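# Three arms pull ropes to shift ball onto far stand

## Task

Using ropes, get the ball off its current stand and onto the other stand, which sits in the gap between the benches where no gripper can reach. The ball rests on a ring lying on the first stand's collar; each of the three ropes runs from that ring to a metal block on one arm's own bench. Finish with the ring lying flat on the second stand's collar and the ball on it. Tipping or jerking the ring makes the ball roll off. At no moment, including while the ring hangs between stands, may the ball or the ring drop more than slightly below the collar of the lower stand. Arm bases in the scene frame (metres; facing angle in degrees, counter-clockwise from +x): arm1 at x=-0.06 y=+1.40 z=+1.00 facing -89; arm2 at x=-1.12 y=-0.87 z=+1.00 facing +28; arm3 at x=+1.23 y=-0.68 z=+1.05 facing +152. At the end every gripper must release and every arm must back away; a result that stays only because a robot holds it does not count.

## Robot and tools

Robots: three identical i2rt Big YAM arms named arm1, arm2 and arm3. Each has six revolute joints, a two-finger gripper and a wrist camera. With joints 1 and 6 at zero and the hand level and pointing forward, the wrist camera rides on top of the hand looking toward the fingertips. Reach is roughly 1.0 m from the joint 1 axis. Room cameras are cam_low and cam_top; wrist cameras are arm1_cam_wrist, arm2_cam_wrist, arm3_cam_wrist.

Frame: one shared scene frame, origin on the floor, +z up, distances in metres. The hand point is midway between the fingertips; the hand's z axis runs along the fingers and the fingers open and close along its y axis. Joint 1 angle is measured counter-clockwise seen from above; at 0 the arm unfolds toward the direction its base faces (see the base headings in the task).

Tool execute_actions: argument actions is a list holding zero or one action. The action is an object keyed by robot name; each robot's entry has only joints, an object of absolute targets (not offsets) by joint name. All named motions begin together and may finish at different times. Optional argument cameras lists which images to return (null, omitted or ["all"] gives all; [] gives none). An empty actions list just reports state and pictures. Unknown keys or out-of-range values make the whole call rejected with nothing moving.

Joint targets, radians unless noted, with range and the tolerance used to call a motion done:
- joint1_rad -2.879 to 2.879 (±0.045): base yaw, positive counter-clockwise from above.
- joint2_rad 0 to 3.141 (±0.14): shoulder; 0 has the upper arm pointing back about level, increasing raises it and then brings it forward.
- joint3_rad 0 to 3.019 (±0.09): elbow; 0 is fully folded, increasing opens.
- joint4_rad -1.692 to 1.57 (±0.055): hand pitch, positive tilts fingers up.
- joint5_rad -1.57 to 1.57 (±0.03): sideways hand swing, positive toward the arm's right.
- joint6_rad -2.094 to 2.094 (±0.035): hand roll, positive clockwise viewed from behind the hand.
- gripper_m 0 to 0.093 (±0.003): fingertip gap in metres; grip force tops out near 50 to 62 N per pad, lower on some units.
Any joint or robot left out of an action may keep driving toward an earlier target without joint_status showing it. A single action runs at most 15 s. Joints move at different speeds, so the hand can sweep a wide arc between postures.

Tool wait: seconds from 0 to 10; commands nothing new and returns the same state and images as an empty action.

Tool zoom_image: camera name plus region [x0, y0, x1, y1] in pixels of that camera's most recent full image, top-left origin, at most 504 by 504. Wrist images are 504x504 fisheye; cam_low and cam_top are 672x504.

Tool finished_scene: argument scene, the integer number of the current scene. Irreversible; the result states whether the goal was met. Only call it once the ball and ring rest in place with all grippers open and arms clear.

Reading results: joint_status describes how each motion of the latest accepted action ended. off_target means the joint stopped short and may still be pressing. After contact_stop or time_out the joint holds where it stopped, though a timed-out joint may keep a target limited to 0.375, 0.375, 0.113, 0.225, 0.075 and 0.3 rad (joints 1 to 6) from its position and keep pressing; on_its_own lists such joints and the targets they hold ("held at" is a target, not a position). Commanding the reported position relieves that push. "joint command not followed", usually with a cause line, means a safety check blocked that arm's joint targets (gripper targets still execute); those joints read not_followed and may be retried automatically on later actions. A target very near the current position may produce no motion. A joint carrying a load sags after stopping. If a result reports a stop, later motion calls in the same reply are skipped.

Things to avoid: the arms do not halt on contact and can press hard. A hard squeeze between two robots fails the task and ends the run; a hard impact may too. The anti-collision check can react late and ignores fingers, gripper housings and wrist cameras between arms. Objects touching robots are fine. Do not knock anything out of the work area or onto the floor. Avoid drops, slips, slams and forceful pushes, and never let the ring tip or jerk. Loose objects may occasionally get a brief nudge.

Heat: sustained load or pushing warms motors, even while the controller is thinking. A MOTOR HOT line appears from 85 °C; at 100 °C the arm's motors and gripper go limp until cooled, the arm falls, and an OVER-TEMPERATURE FAULT is reported, with affected keys reading limit_stop_at_motor_heat; resend targets afterwards. Some heat persists into the next scene.

Robots do not wait for one another.

Each tool is called after "Emit:" as a command line: name --argument value for each argument, lists and objects as JSON in quotes; but a table of rows of numbers goes row by row, as --pt "numbers of a row", without its own name.

## Session

I'll start by looking at the current state.

Emit:
execute_actions --actions '[]'

Scene clock: 0.00 s.
arm1.joint_positions: joint1_rad=+0.793 joint2_rad=+0.276 joint3_rad=+1.510 joint4_rad=-1.208 joint5_rad=-0.146 joint6_rad=-0.605 gripper_m=+0.094
arm1.joint_status: not commanded
arm1.hand: x=-0.0195 y=+1.3818 z=+1.6625 quat_wxyz=(-0.591, -0.008, -0.695, +0.408) (m; scene frame)
arm2.joint_positions: joint1_rad=+0.244 joint2_rad=+0.335 joint3_rad=+1.660 joint4_rad=-1.269 joint5_rad=-0.261 joint6_rad=+0.291 gripper_m=+0.095
arm2.joint_status: not commanded
arm2.hand: x=-1.1297 y=-0.8219 z=+1.7028 quat_wxyz=(-0.585, +0.239, -0.646, -0.428) (m; scene frame)
arm3.joint_positions: joint1_rad=+0.332 joint2_rad=+0.337 joint3_rad=+1.592 joint4_rad=-1.300 joint5_rad=-0.122 joint6_rad=-0.522 gripper_m=+0.094
arm3.joint_status: not commanded
arm3.hand: x=+1.1846 y=-0.6818 z=+1.7249 quat_wxyz=(-0.188, +0.699, +0.166, -0.670) (m; scene frame)
pictures: arm1_cam_wrist, arm2_cam_wrist, arm3_cam_wrist, cam_low, cam_top
Images, in order (width x height): arm1_cam_wrist 504x504, arm2_cam_wrist 504x504, arm3_cam_wrist 504x504, cam_low 672x504, cam_top 672x504.

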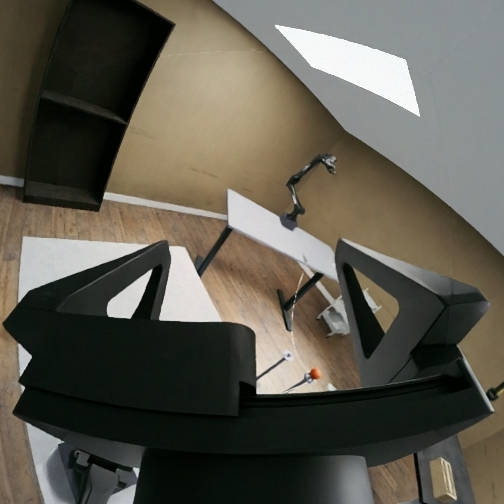

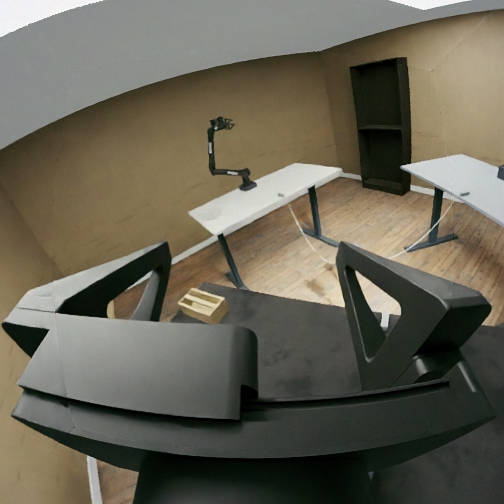

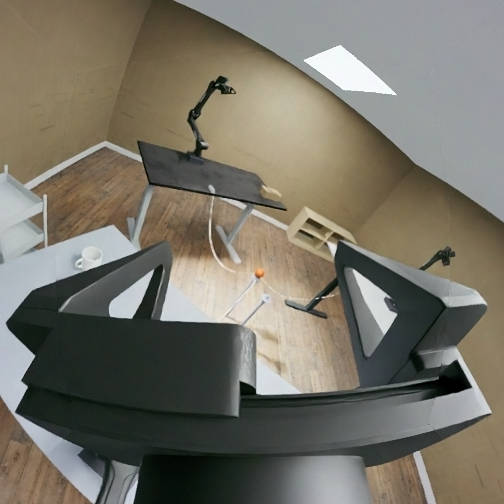

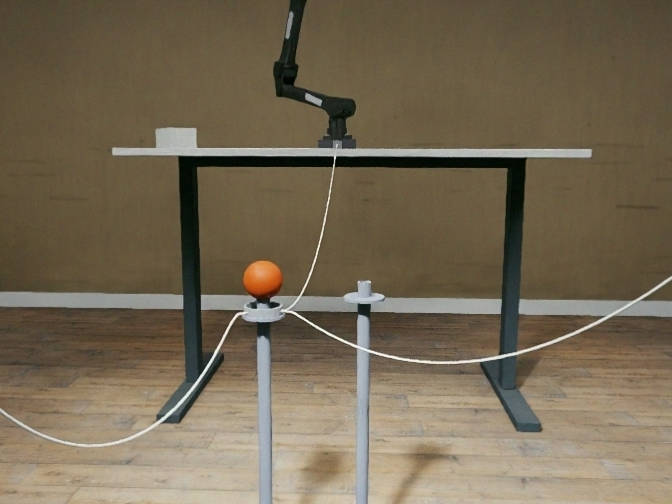

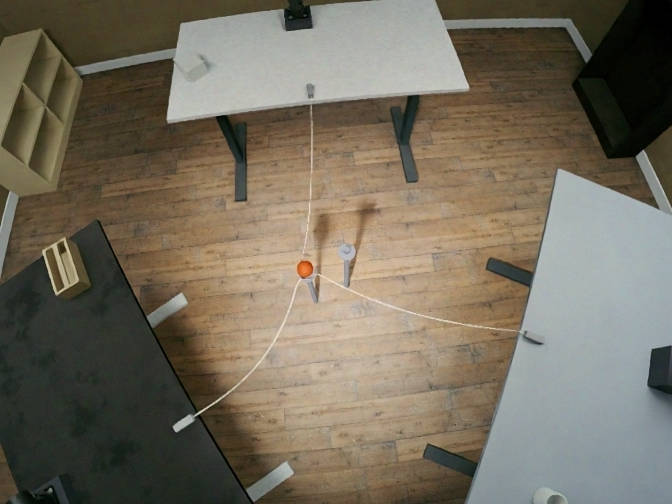

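Emit:
zoom_image --camera "cam_top" --region '[260, 200, 400, 320]'

Emit:
zoom_image --camera "cam_low" --region '[210, 240, 420, 380]'

Emit:
zoom_image --camera "cam_top" --region '[250, 0, 370, 120]'

Emit:
zoom_image --camera "cam_top" --region '[500, 290, 672, 420]'

Emit:
zoom_image --camera "cam_top" --region '[0, 370, 240, 504]'

Region (260, 200, 400, 320) of cam_top's 672x504 image, scaled by 3.600, with more detail than that image has; it fills the top 432 rows of this view, and the rest is white.

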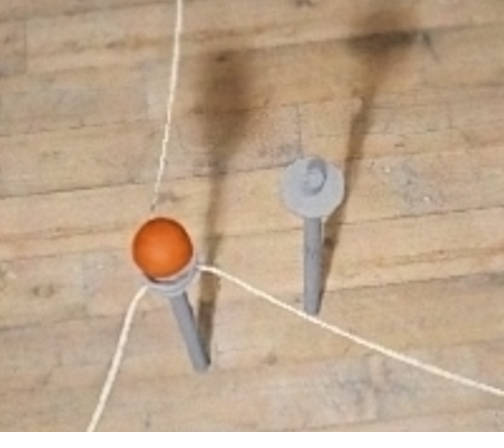

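Region (210, 240, 420, 380) of cam_low's 672x504 image, scaled by 2.400, with more detail than that image has.

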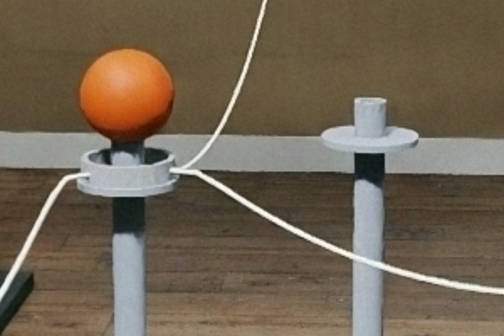

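Region (250, 0, 370, 120) of cam_top's 672x504 image, scaled by 4.200, with more detail than that image has.

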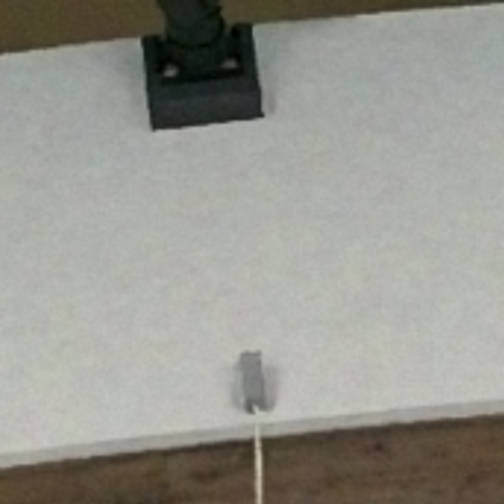

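Region (500, 290, 672, 420) of cam_top's 672x504 image, scaled by 2.930, with more detail than that image has; it fills the top 381 rows of this view, and the rest is white.

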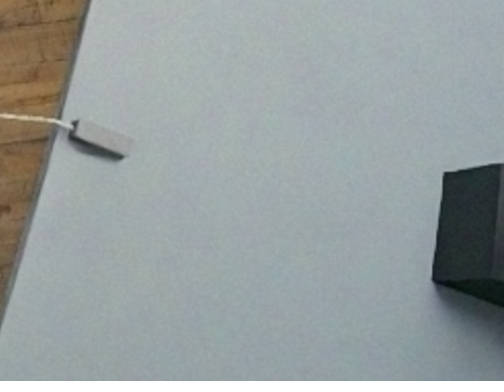

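Region (0, 370, 240, 504) of cam_top's 672x504 image, scaled by 2.100, with more detail than that image has; it fills the top 281 rows of this view, and the rest is white.

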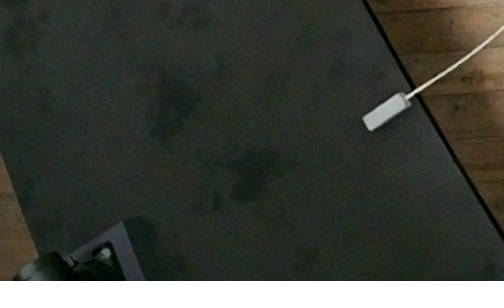

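Emit:
execute_actions --actions '[{"arm1":{"joints":{"joint1_rad":0,"joint2_rad":1.6,"joint3_rad":1.5,"joint4_rad":-1.47,"joint5_rad":0,"joint6_rad":0}},"arm2":{"joints":{"joint1_rad":0,"joint2_rad":1.8,"joint3_rad":1.8,"joint4_rad":-1.57,"joint5_rad":0,"joint6_rad":0}},"arm3":{"joints":{"joint1_rad":0,"joint2_rad":1.9,"joint3_rad":1.7,"joint4_rad":-1.37,"joint5_rad":0,"joint6_rad":0}}}]'

Scene clock: 121.90 s.
arm1.joint_positions: joint1_rad=+0.002 joint2_rad=+1.605 joint3_rad=+1.484 joint4_rad=-1.456 joint5_rad=-0.002 joint6_rad=-0.009 gripper_m=+0.094
arm1.joint_status: all done
arm1.hand: x=-0.0551 y=+0.9198 z=+1.2066 quat_wxyz=(-0.001, -0.698, -0.716, -0.011) (m; scene frame)
arm2.joint_positions: joint1_rad=+0.002 joint2_rad=+1.797 joint3_rad=+1.797 joint4_rad=-1.561 joint5_rad=-0.004 joint6_rad=+0.007 gripper_m=+0.095
arm2.joint_status: all done
arm2.hand: x=-0.6231 y=-0.6095 z=+1.2363 quat_wxyz=(-0.002, +0.236, -0.972, -0.002) (m; scene frame)
arm3.joint_positions: joint1_rad=+0.010 joint2_rad=+1.896 joint3_rad=+1.680 joint4_rad=-1.360 joint5_rad=-0.002 joint6_rad=-0.009 gripper_m=+0.094
arm3.joint_status: all done
arm3.hand: x=+0.7182 y=-0.4053 z=+1.1963 quat_wxyz=(+0.008, +0.972, -0.235, -0.003) (m; scene frame)
pictures: arm1_cam_wrist, arm2_cam_wrist, arm3_cam_wrist, cam_low, cam_top
Images, in order (width x height): arm1_cam_wrist 504x504, arm2_cam_wrist 504x504, arm3_cam_wrist 504x504, cam_low 672x504, cam_top 672x504.

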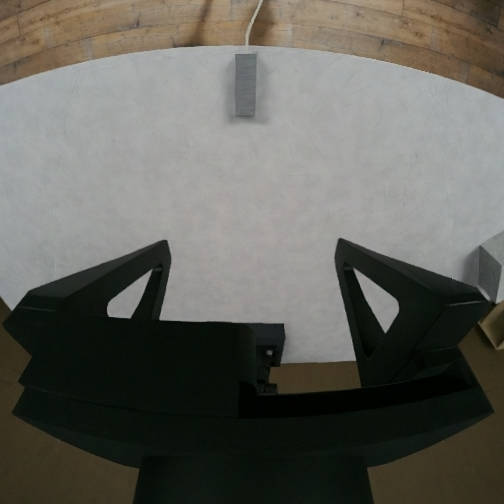

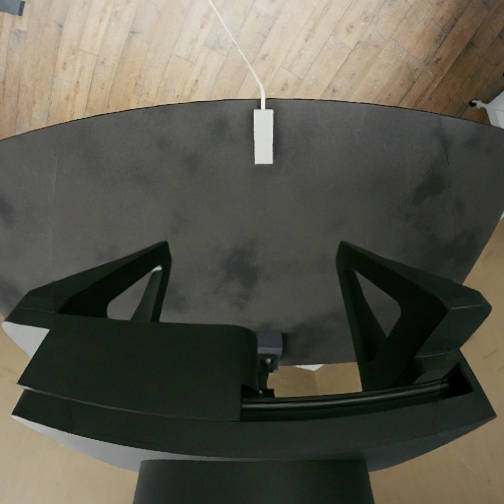

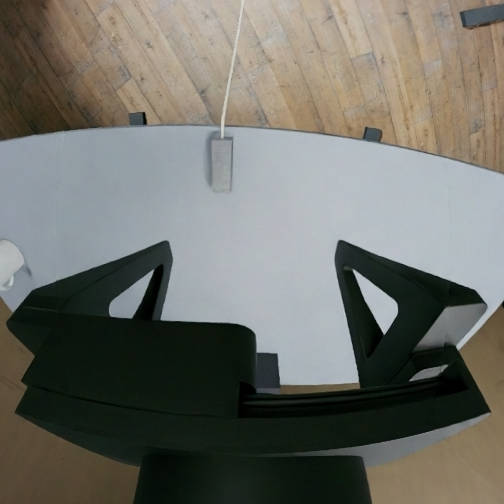

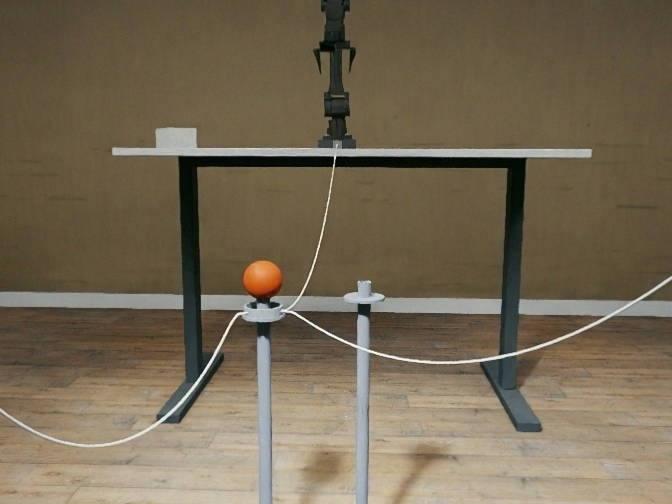

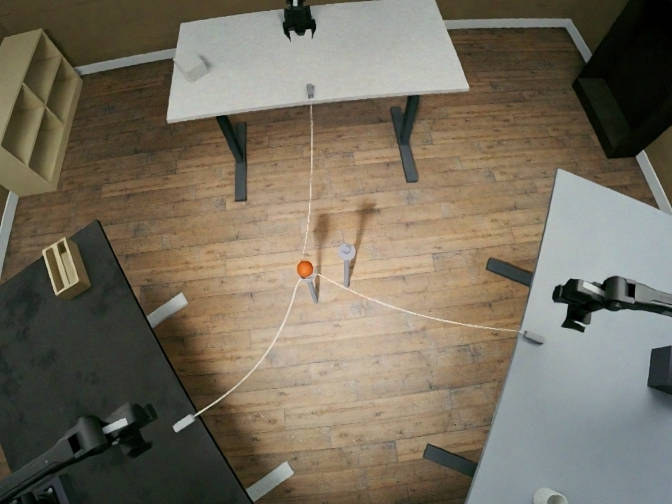

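Emit:
zoom_image --camera "cam_low" --region '[270, 30, 410, 180]'

Emit:
zoom_image --camera "arm3_cam_wrist" --region '[150, 100, 350, 400]'

Region (270, 30, 410, 180) of cam_low's 672x504 image, scaled by 3.360, with more detail than that image has; it fills the left 470 columns of this view, and the rest is white.

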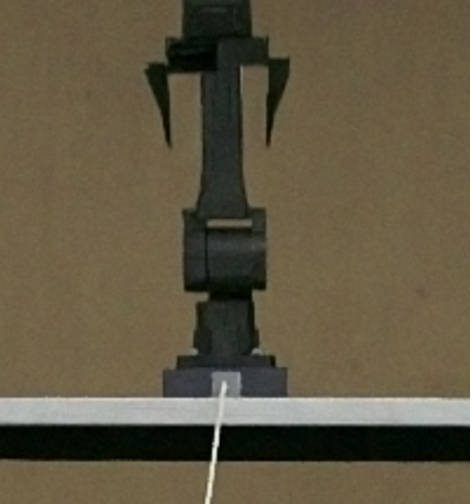

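Region (150, 100, 350, 400) of arm3_cam_wrist's 504x504 image, scaled by 1.680, with more detail than that image has.

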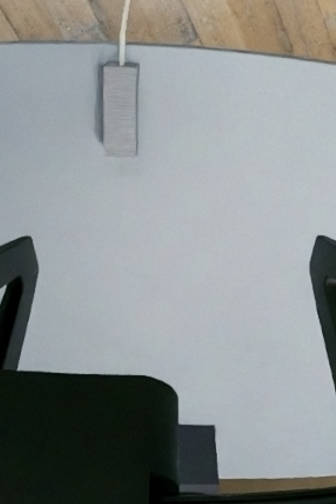

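Emit:
execute_actions --actions '[{"arm1":{"joints":{"joint1_rad":0.023,"joint2_rad":1.83,"joint3_rad":1.37,"joint4_rad":-1.10,"joint5_rad":0,"joint6_rad":0.02}},"arm2":{"joints":{"joint1_rad":-0.023,"joint2_rad":1.842,"joint3_rad":1.405,"joint4_rad":-1.133,"joint5_rad":0,"joint6_rad":-0.02}},"arm3":{"joints":{"joint1_rad":0.09,"joint2_rad":1.908,"joint3_rad":1.345,"joint4_rad":-1.007,"joint5_rad":0,"joint6_rad":0.085}}}]'

Scene clock: 243.10 s.
arm1.joint_positions: joint1_rad=+0.008 joint2_rad=+1.854 joint3_rad=+1.349 joint4_rad=-1.116 joint5_rad=-0.002 joint6_rad=+0.011 gripper_m=+0.094
arm1.joint_status: all done
arm1.hand: x=-0.0486 y=+0.8870 z=+1.0366 quat_wxyz=(+0.015, -0.702, -0.711, -0.027) (m; scene frame)
arm2.joint_positions: joint1_rad=-0.022 joint2_rad=+1.844 joint3_rad=+1.409 joint4_rad=-1.143 joint5_rad=-0.004 joint6_rad=-0.013 gripper_m=+0.095
arm2.joint_status: all done
arm2.hand: x=-0.6381 y=-0.6319 z=+1.0681 quat_wxyz=(+0.005, +0.234, -0.972, +0.000) (m; scene frame)
arm3.joint_positions: joint1_rad=+0.099 joint2_rad=+1.903 joint3_rad=+1.337 joint4_rad=-1.019 joint5_rad=+0.000 joint6_rad=+0.076 gripper_m=+0.094
arm3.joint_status: all done
arm3.hand: x=+0.7413 y=-0.4723 z=+1.0723 quat_wxyz=(+0.008, +0.972, -0.233, +0.002) (m; scene frame)
pictures: arm1_cam_wrist, arm2_cam_wrist, arm3_cam_wrist, cam_low, cam_top
Images, in order (width x height): arm1_cam_wrist 504x504, arm2_cam_wrist 504x504, arm3_cam_wrist 504x504, cam_low 672x504, cam_top 672x504.

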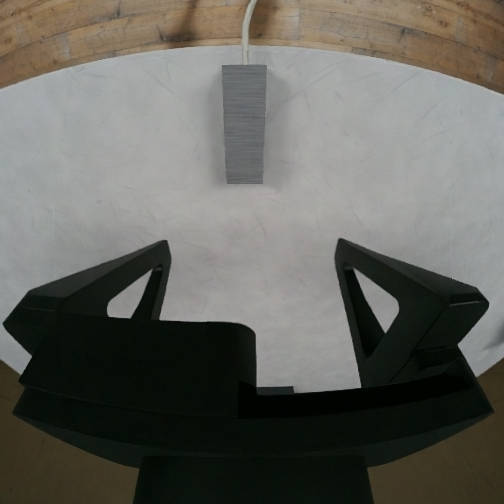

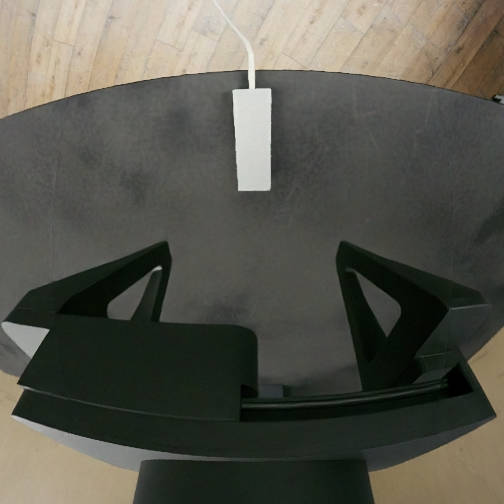

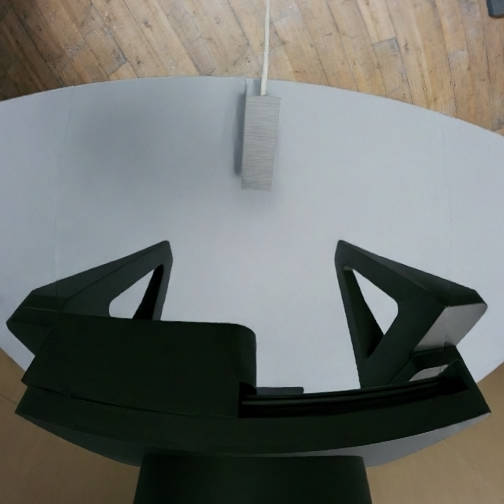

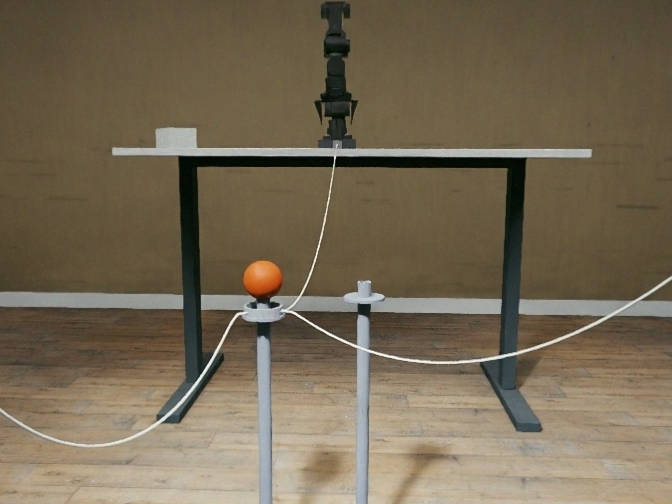

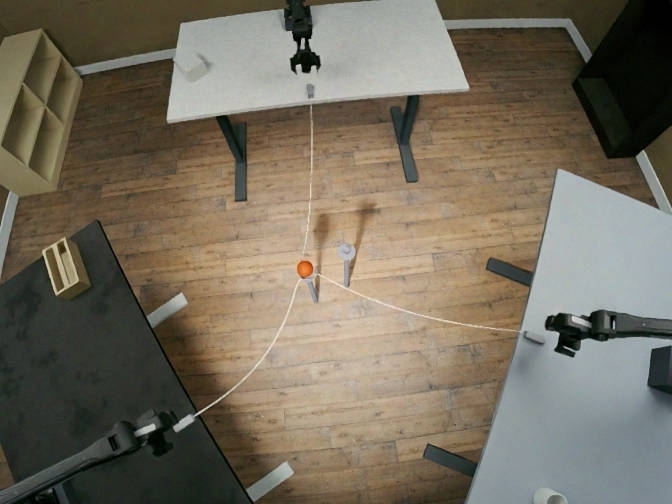

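Emit:
zoom_image --camera "cam_low" --region '[300, 90, 380, 170]'

Region (300, 90, 380, 170) of cam_low's 672x504 image, scaled by 6.300, with more detail than that image has.

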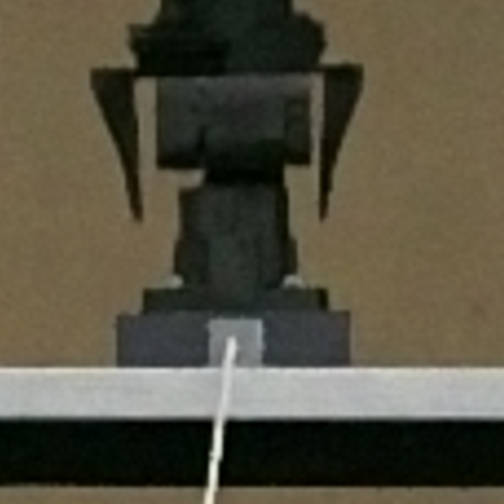

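Emit:
execute_actions --actions '[{"arm1":{"joints":{"joint1_rad":0.028,"joint2_rad":1.978,"joint3_rad":1.418,"joint4_rad":-0.95}},"arm2":{"joints":{"joint2_rad":2.01,"joint3_rad":1.443,"joint4_rad":-0.982}},"arm3":{"joints":{"joint1_rad":0.085,"joint2_rad":2.108,"joint3_rad":1.405,"joint4_rad":-0.844,"joint6_rad":0.13}}}]'

Scene clock: 364.30 s.
arm1.joint_positions: joint1_rad=+0.013 joint2_rad=+1.991 joint3_rad=+1.383 joint4_rad=-0.966 joint5_rad=-0.002 joint6_rad=+0.011 gripper_m=+0.094
arm1.joint_status: all done
arm1.hand: x=-0.0443 y=+0.8515 z=+0.9757 quat_wxyz=(-0.002, -0.701, -0.713, -0.011) (m; scene frame)
arm2.joint_positions: joint1_rad=-0.022 joint2_rad=+2.009 joint3_rad=+1.410 joint4_rad=-0.990 joint5_rad=-0.004 joint6_rad=-0.013 gripper_m=+0.095
arm2.joint_status: all done
arm2.hand: x=-0.6198 y=-0.6230 z=+0.9810 quat_wxyz=(+0.011, +0.234, -0.972, +0.001) (m; scene frame)
arm3.joint_positions: joint1_rad=+0.097 joint2_rad=+2.122 joint3_rad=+1.386 joint4_rad=-0.855 joint5_rad=+0.000 joint6_rad=+0.121 gripper_m=+0.094
arm3.joint_status: all done
arm3.hand: x=+0.7147 y=-0.4617 z=+0.9724 quat_wxyz=(+0.008, +0.967, -0.256, +0.005) (m; scene frame)
pictures: arm1_cam_wrist, arm2_cam_wrist, arm3_cam_wrist, cam_low, cam_top
Images, in order (width x height): arm1_cam_wrist 504x504, arm2_cam_wrist 504x504, arm3_cam_wrist 504x504, cam_low 672x504, cam_top 672x504.

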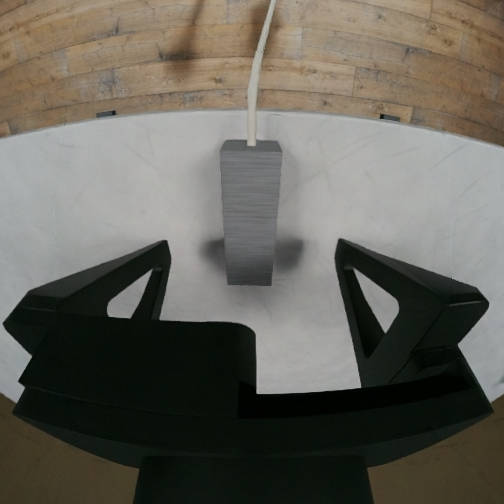

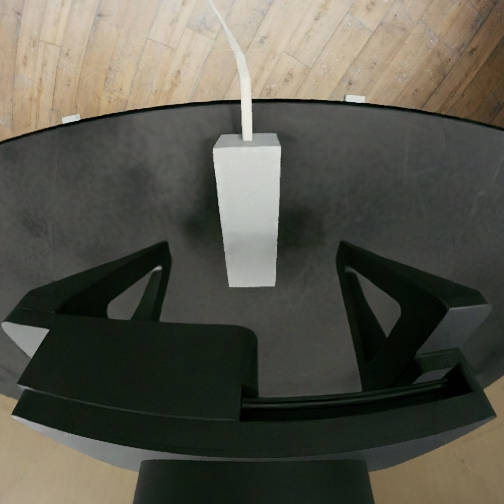

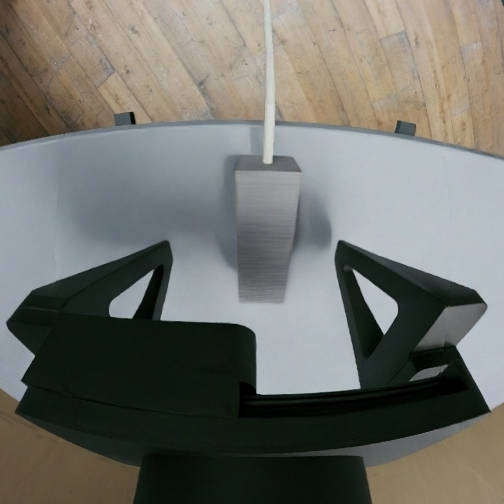

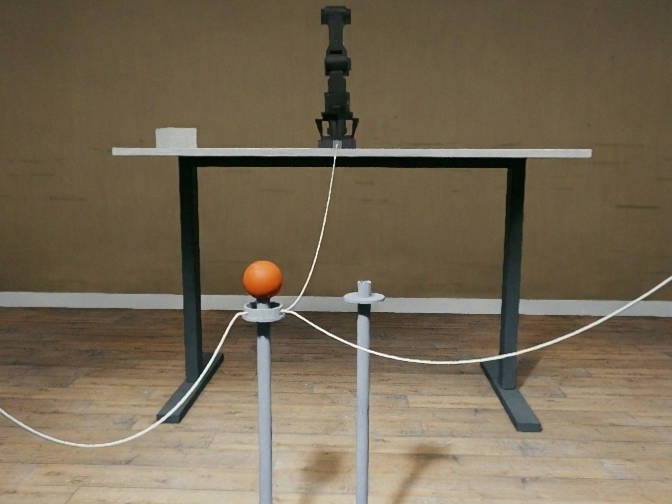

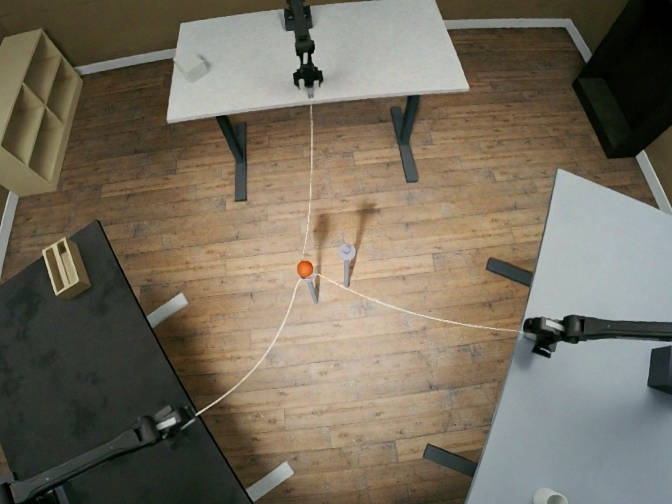

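Emit:
execute_actions --actions '[{"arm1":{"joints":{"joint2_rad":1.99,"gripper_m":0.016}},"arm2":{"joints":{"gripper_m":0.016}},"arm3":{"joints":{"gripper_m":0.016}}}]'

Scene clock: 391.93 s.
arm1.joint_positions: joint1_rad=+0.013 joint2_rad=+1.991 joint3_rad=+1.383 joint4_rad=-0.966 joint5_rad=-0.002 joint6_rad=+0.012 gripper_m=+0.024
arm1.joint_status: gripper_m off_target (ended at +0.024, target +0.016); the others done
arm1.hand: x=-0.0444 y=+0.8515 z=+0.9757 quat_wxyz=(-0.001, -0.701, -0.713, -0.010) (m; scene frame)
arm2.joint_positions: joint1_rad=-0.022 joint2_rad=+2.009 joint3_rad=+1.410 joint4_rad=-0.990 joint5_rad=-0.003 joint6_rad=-0.013 gripper_m=+0.025
arm2.joint_status: gripper_m off_target (ended at +0.025, target +0.016)
arm2.hand: x=-0.6198 y=-0.6231 z=+0.9810 quat_wxyz=(+0.011, +0.235, -0.972, +0.002) (m; scene frame)
arm3.joint_positions: joint1_rad=+0.097 joint2_rad=+2.122 joint3_rad=+1.386 joint4_rad=-0.855 joint5_rad=+0.000 joint6_rad=+0.122 gripper_m=+0.025
arm3.joint_status: gripper_m off_target (ended at +0.025, target +0.016)
arm3.hand: x=+0.7148 y=-0.4614 z=+0.9724 quat_wxyz=(+0.008, +0.966, -0.257, +0.005) (m; scene frame)
pictures: arm1_cam_wrist, arm2_cam_wrist, arm3_cam_wrist, cam_low, cam_top
Images, in order (width x height): arm1_cam_wrist 504x504, arm2_cam_wrist 504x504, arm3_cam_wrist 504x504, cam_low 672x504, cam_top 672x504.

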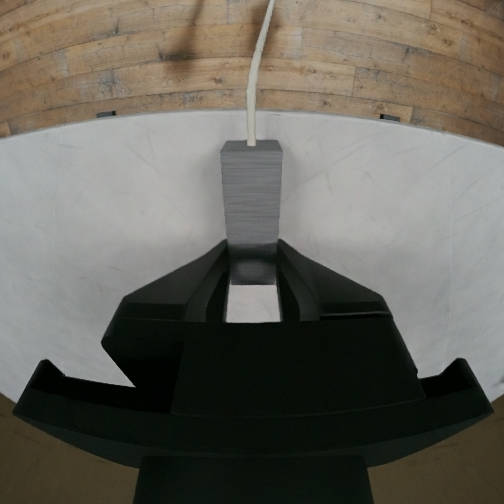

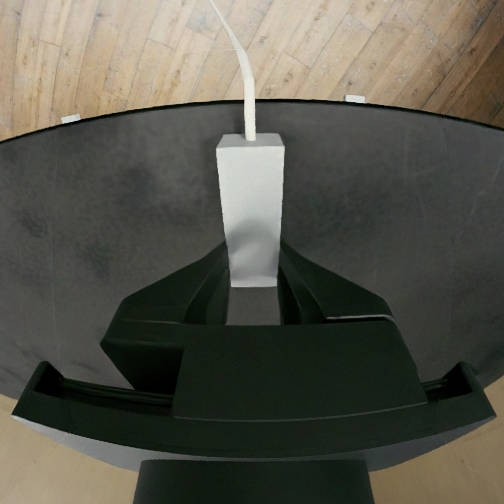

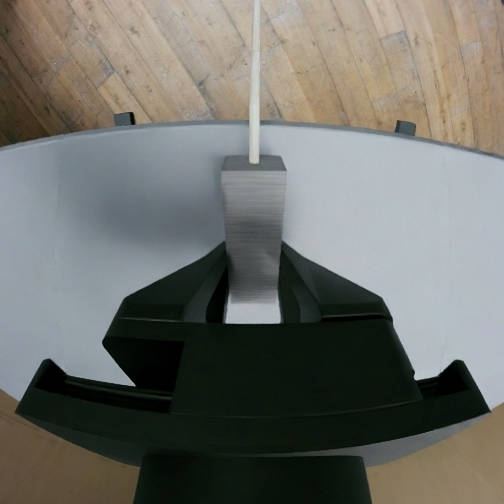

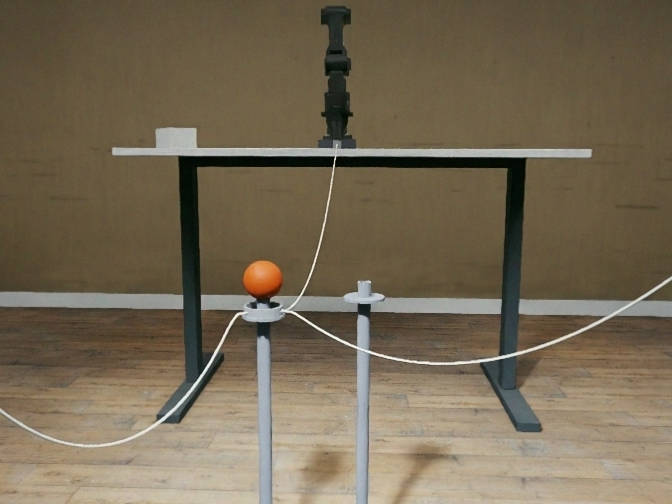

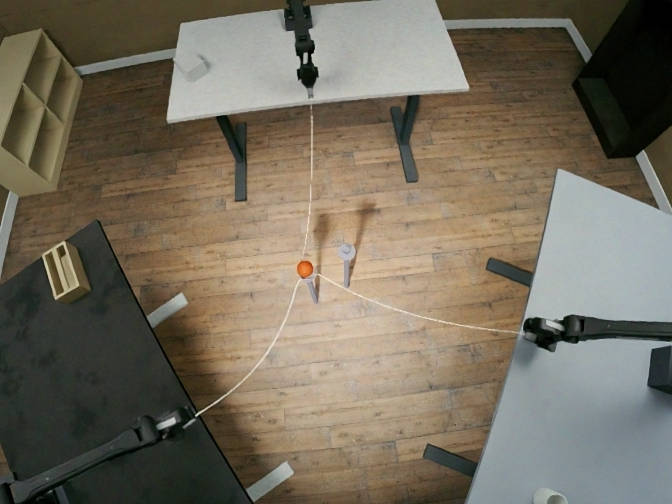

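Emit:
execute_actions --actions '[{"arm1":{"joints":{"joint2_rad":2.008,"gripper_m":0.045}}}]' --cameras '["arm1_cam_wrist","cam_low"]'

Scene clock: 408.83 s.
arm1.joint_positions: joint1_rad=+0.013 joint2_rad=+1.994 joint3_rad=+1.383 joint4_rad=-0.966 joint5_rad=-0.002 joint6_rad=+0.012 gripper_m=+0.045
arm1.joint_status: all done
arm1.hand: x=-0.0444 y=+0.8520 z=+0.9741 quat_wxyz=(+0.000, -0.701, -0.713, -0.011) (m; scene frame)
arm2.joint_positions: joint1_rad=-0.022 joint2_rad=+2.009 joint3_rad=+1.410 joint4_rad=-0.990 joint5_rad=-0.003 joint6_rad=-0.013 gripper_m=+0.025
arm2.joint_status: not commanded
arm2.hand: x=-0.6198 y=-0.6231 z=+0.9810 quat_wxyz=(+0.011, +0.235, -0.972, +0.002) (m; scene frame)
arm3.joint_positions: joint1_rad=+0.097 joint2_rad=+2.122 joint3_rad=+1.386 joint4_rad=-0.855 joint5_rad=+0.000 joint6_rad=+0.122 gripper_m=+0.025
arm3.joint_status: not commanded
arm3.hand: x=+0.7148 y=-0.4614 z=+0.9724 quat_wxyz=(+0.008, +0.966, -0.257, +0.005) (m; scene frame)
pictures: arm1_cam_wrist, cam_low
Images, in order (width x height): arm1_cam_wrist 504x504, cam_low 672x504.

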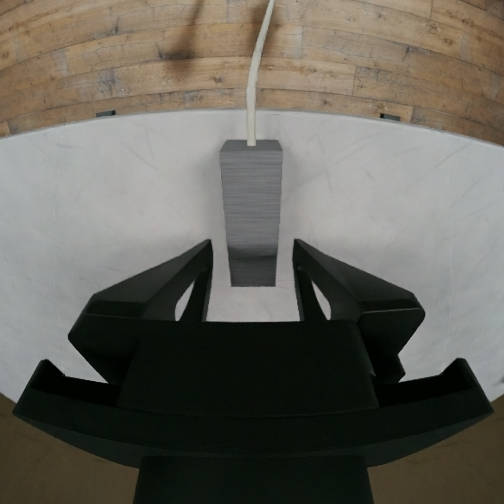

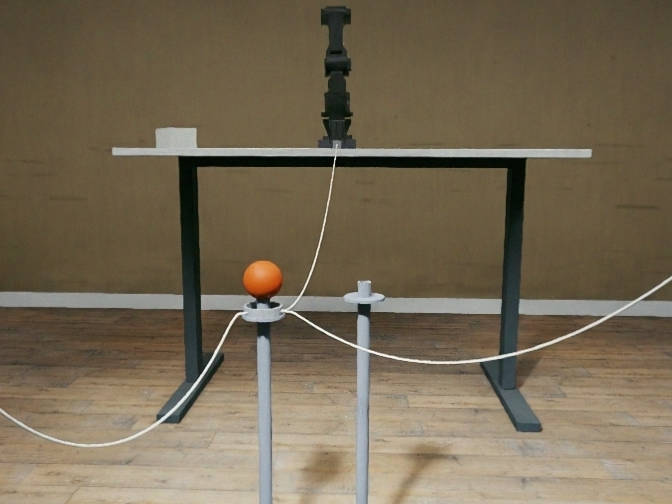

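Emit:
execute_actions --actions '[{"arm1":{"joints":{"joint2_rad":2.019,"joint4_rad":-0.915}}}]' --cameras '["arm1_cam_wrist"]'

Scene clock: 418.90 s.
arm1.joint_positions: joint1_rad=+0.013 joint2_rad=+2.007 joint3_rad=+1.383 joint4_rad=-0.932 joint5_rad=-0.002 joint6_rad=+0.012 gripper_m=+0.045
arm1.joint_status: all done
arm1.hand: x=-0.0441 y=+0.8456 z=+0.9671 quat_wxyz=(-0.008, -0.701, -0.713, -0.004) (m; scene frame)
arm2.joint_positions: joint1_rad=-0.022 joint2_rad=+2.009 joint3_rad=+1.410 joint4_rad=-0.990 joint5_rad=-0.003 joint6_rad=-0.013 gripper_m=+0.025
arm2.joint_status: not commanded
arm2.hand: x=-0.6198 y=-0.6231 z=+0.9810 quat_wxyz=(+0.011, +0.235, -0.972, +0.002) (m; scene frame)
arm3.joint_positions: joint1_rad=+0.097 joint2_rad=+2.122 joint3_rad=+1.386 joint4_rad=-0.855 joint5_rad=+0.000 joint6_rad=+0.122 gripper_m=+0.025
arm3.joint_status: not commanded
arm3.hand: x=+0.7148 y=-0.4614 z=+0.9724 quat_wxyz=(+0.008, +0.966, -0.257, +0.005) (m; scene frame)
pictures: arm1_cam_wrist
Images, in order (width x height): arm1_cam_wrist 504x504.

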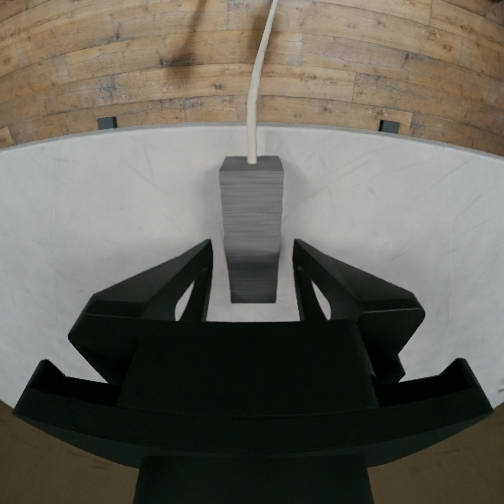

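Emit:
zoom_image --camera "cam_top" --region '[200, 90, 440, 220]'

Emit:
zoom_image --camera "cam_top" --region '[285, 235, 365, 315]'

This scene's latest camera images include none from cam_top. They are from: arm1_cam_wrist. Call execute_actions without "cameras", or with cam_top in "cameras", to get its image.

This scene's latest camera images include none from cam_top. They are from: arm1_cam_wrist. Call execute_actions without "cameras", or with cam_top in "cameras", to get its image.

Emit:
execute_actions --actions '[{"arm1":{"joints":{"gripper_m":0.016}}}]'

Emit:
zoom_image --camera "cam_top" --region '[200, 90, 440, 220]'

Emit:
zoom_image --camera "cam_top" --region '[285, 235, 365, 315]'

Scene clock: 539.43 s.
arm1.joint_positions: joint1_rad=+0.013 joint2_rad=+2.007 joint3_rad=+1.383 joint4_rad=-0.931 joint5_rad=-0.001 joint6_rad=+0.012 gripper_m=+0.025
arm1.joint_status: gripper_m off_target (ended at +0.025, target +0.016)
arm1.hand: x=-0.0442 y=+0.8455 z=+0.9671 quat_wxyz=(-0.008, -0.701, -0.713, -0.004) (m; scene frame)
arm2.joint_positions: joint1_rad=-0.022 joint2_rad=+2.009 joint3_rad=+1.410 joint4_rad=-0.990 joint5_rad=-0.003 joint6_rad=-0.013 gripper_m=+0.025
arm2.joint_status: not commanded
arm2.hand: x=-0.6198 y=-0.6231 z=+0.9810 quat_wxyz=(+0.011, +0.235, -0.972, +0.002) (m; scene frame)
arm3.joint_positions: joint1_rad=+0.097 joint2_rad=+2.122 joint3_rad=+1.386 joint4_rad=-0.855 joint5_rad=+0.000 joint6_rad=+0.122 gripper_m=+0.025
arm3.joint_status: not commanded
arm3.hand: x=+0.7148 y=-0.4614 z=+0.9724 quat_wxyz=(+0.008, +0.966, -0.257, +0.005) (m; scene frame)
pictures: arm1_cam_wrist, arm2_cam_wrist, arm3_cam_wrist, cam_low, cam_top
Images, in order (width x height): arm1_cam_wrist 504x504, arm2_cam_wrist 504x504, arm3_cam_wrist 504x504, cam_low 672x504, cam_top 672x504.

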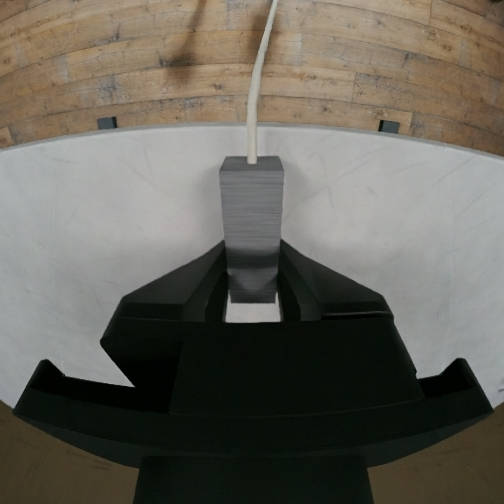

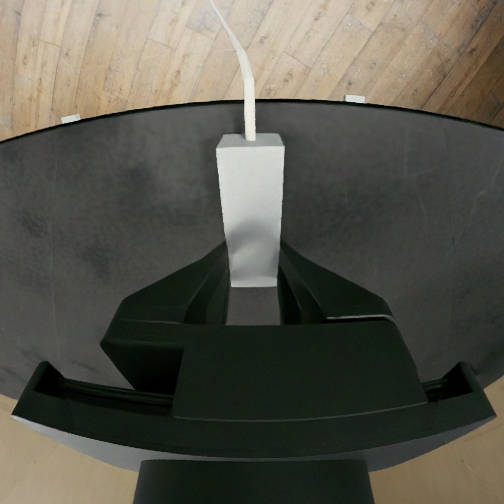

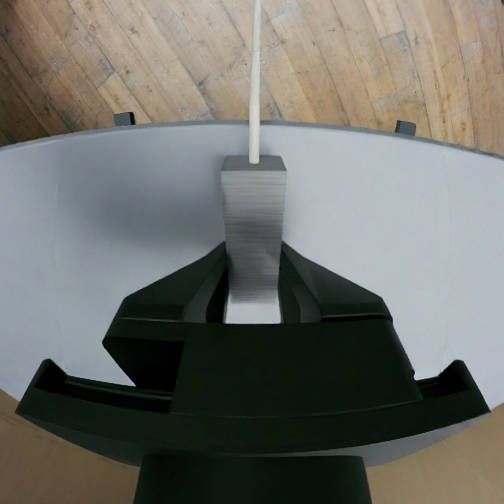

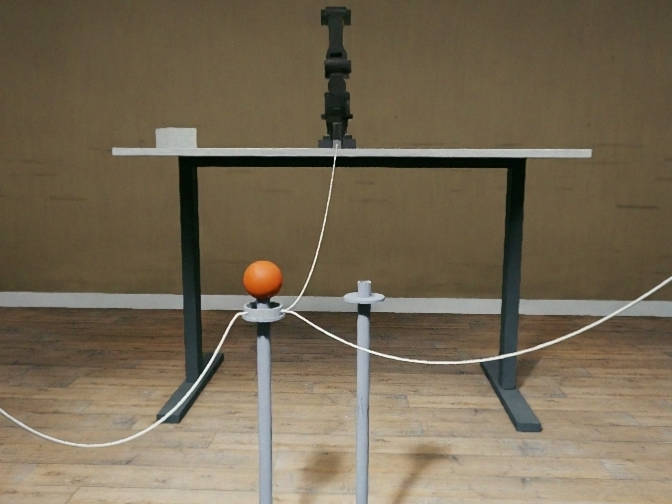

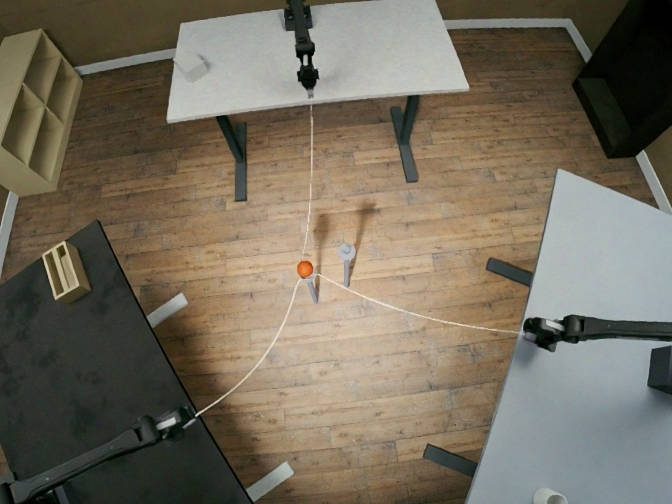

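Region (200, 90, 440, 220) of cam_top's 672x504 image, scaled by 2.100, with more detail than that image has; it fills the top 273 rows of this view, and the rest is white.

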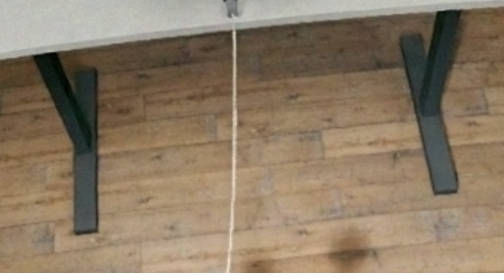

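Region (285, 235, 365, 315) of cam_top's 672x504 image, scaled by 6.300, with more detail than that image has.

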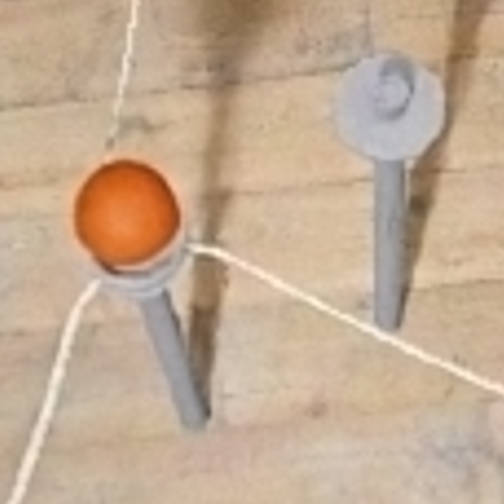

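Emit:
execute_actions --actions '[{"arm1":{"joints":{"joint2_rad":1.92}},"arm2":{"joints":{"joint2_rad":1.925}},"arm3":{"joints":{"joint2_rad":2.035}}}]' --cameras '["arm1_cam_wrist","arm2_cam_wrist","arm3_cam_wrist"]'

Scene clock: 660.37 s.
arm1.joint_positions: joint1_rad=+0.013 joint2_rad=+1.945 joint3_rad=+1.383 joint4_rad=-0.931 joint5_rad=-0.001 joint6_rad=+0.012 gripper_m=+0.025
arm1.joint_status: all done
arm1.hand: x=-0.0444 y=+0.8365 z=+1.0008 quat_wxyz=(-0.031, -0.701, -0.712, +0.018) (m; scene frame)
arm2.joint_positions: joint1_rad=-0.022 joint2_rad=+1.915 joint3_rad=+1.410 joint4_rad=-0.990 joint5_rad=-0.003 joint6_rad=-0.013 gripper_m=+0.025
arm2.joint_status: all done
arm2.hand: x=-0.6093 y=-0.6178 z=+1.0318 quat_wxyz=(-0.035, +0.235, -0.971, -0.009) (m; scene frame)
arm3.joint_positions: joint1_rad=+0.097 joint2_rad=+2.052 joint3_rad=+1.386 joint4_rad=-0.855 joint5_rad=+0.000 joint6_rad=+0.122 gripper_m=+0.025
arm3.joint_status: all done
arm3.hand: x=+0.7027 y=-0.4557 z=+1.0099 quat_wxyz=(+0.003, +0.966, -0.257, -0.029) (m; scene frame)
pictures: arm1_cam_wrist, arm2_cam_wrist, arm3_cam_wrist
Images, in order (width x height): arm1_cam_wrist 504x504, arm2_cam_wrist 504x504, arm3_cam_wrist 504x504.

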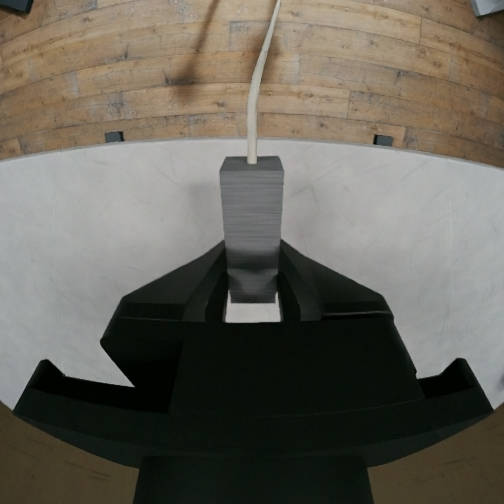

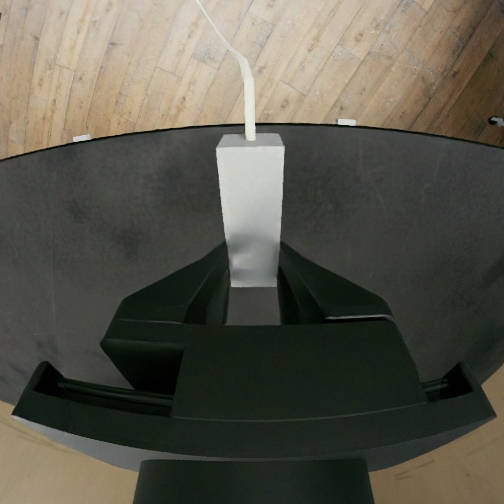

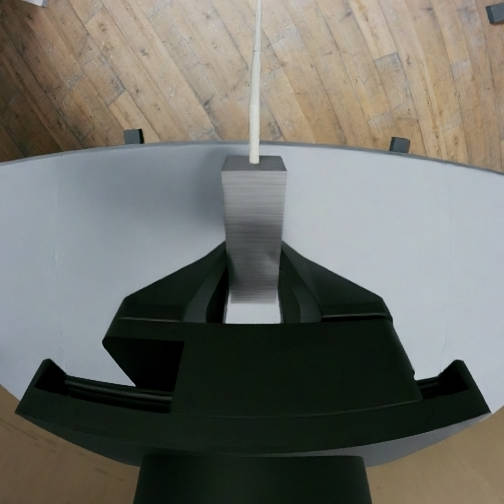

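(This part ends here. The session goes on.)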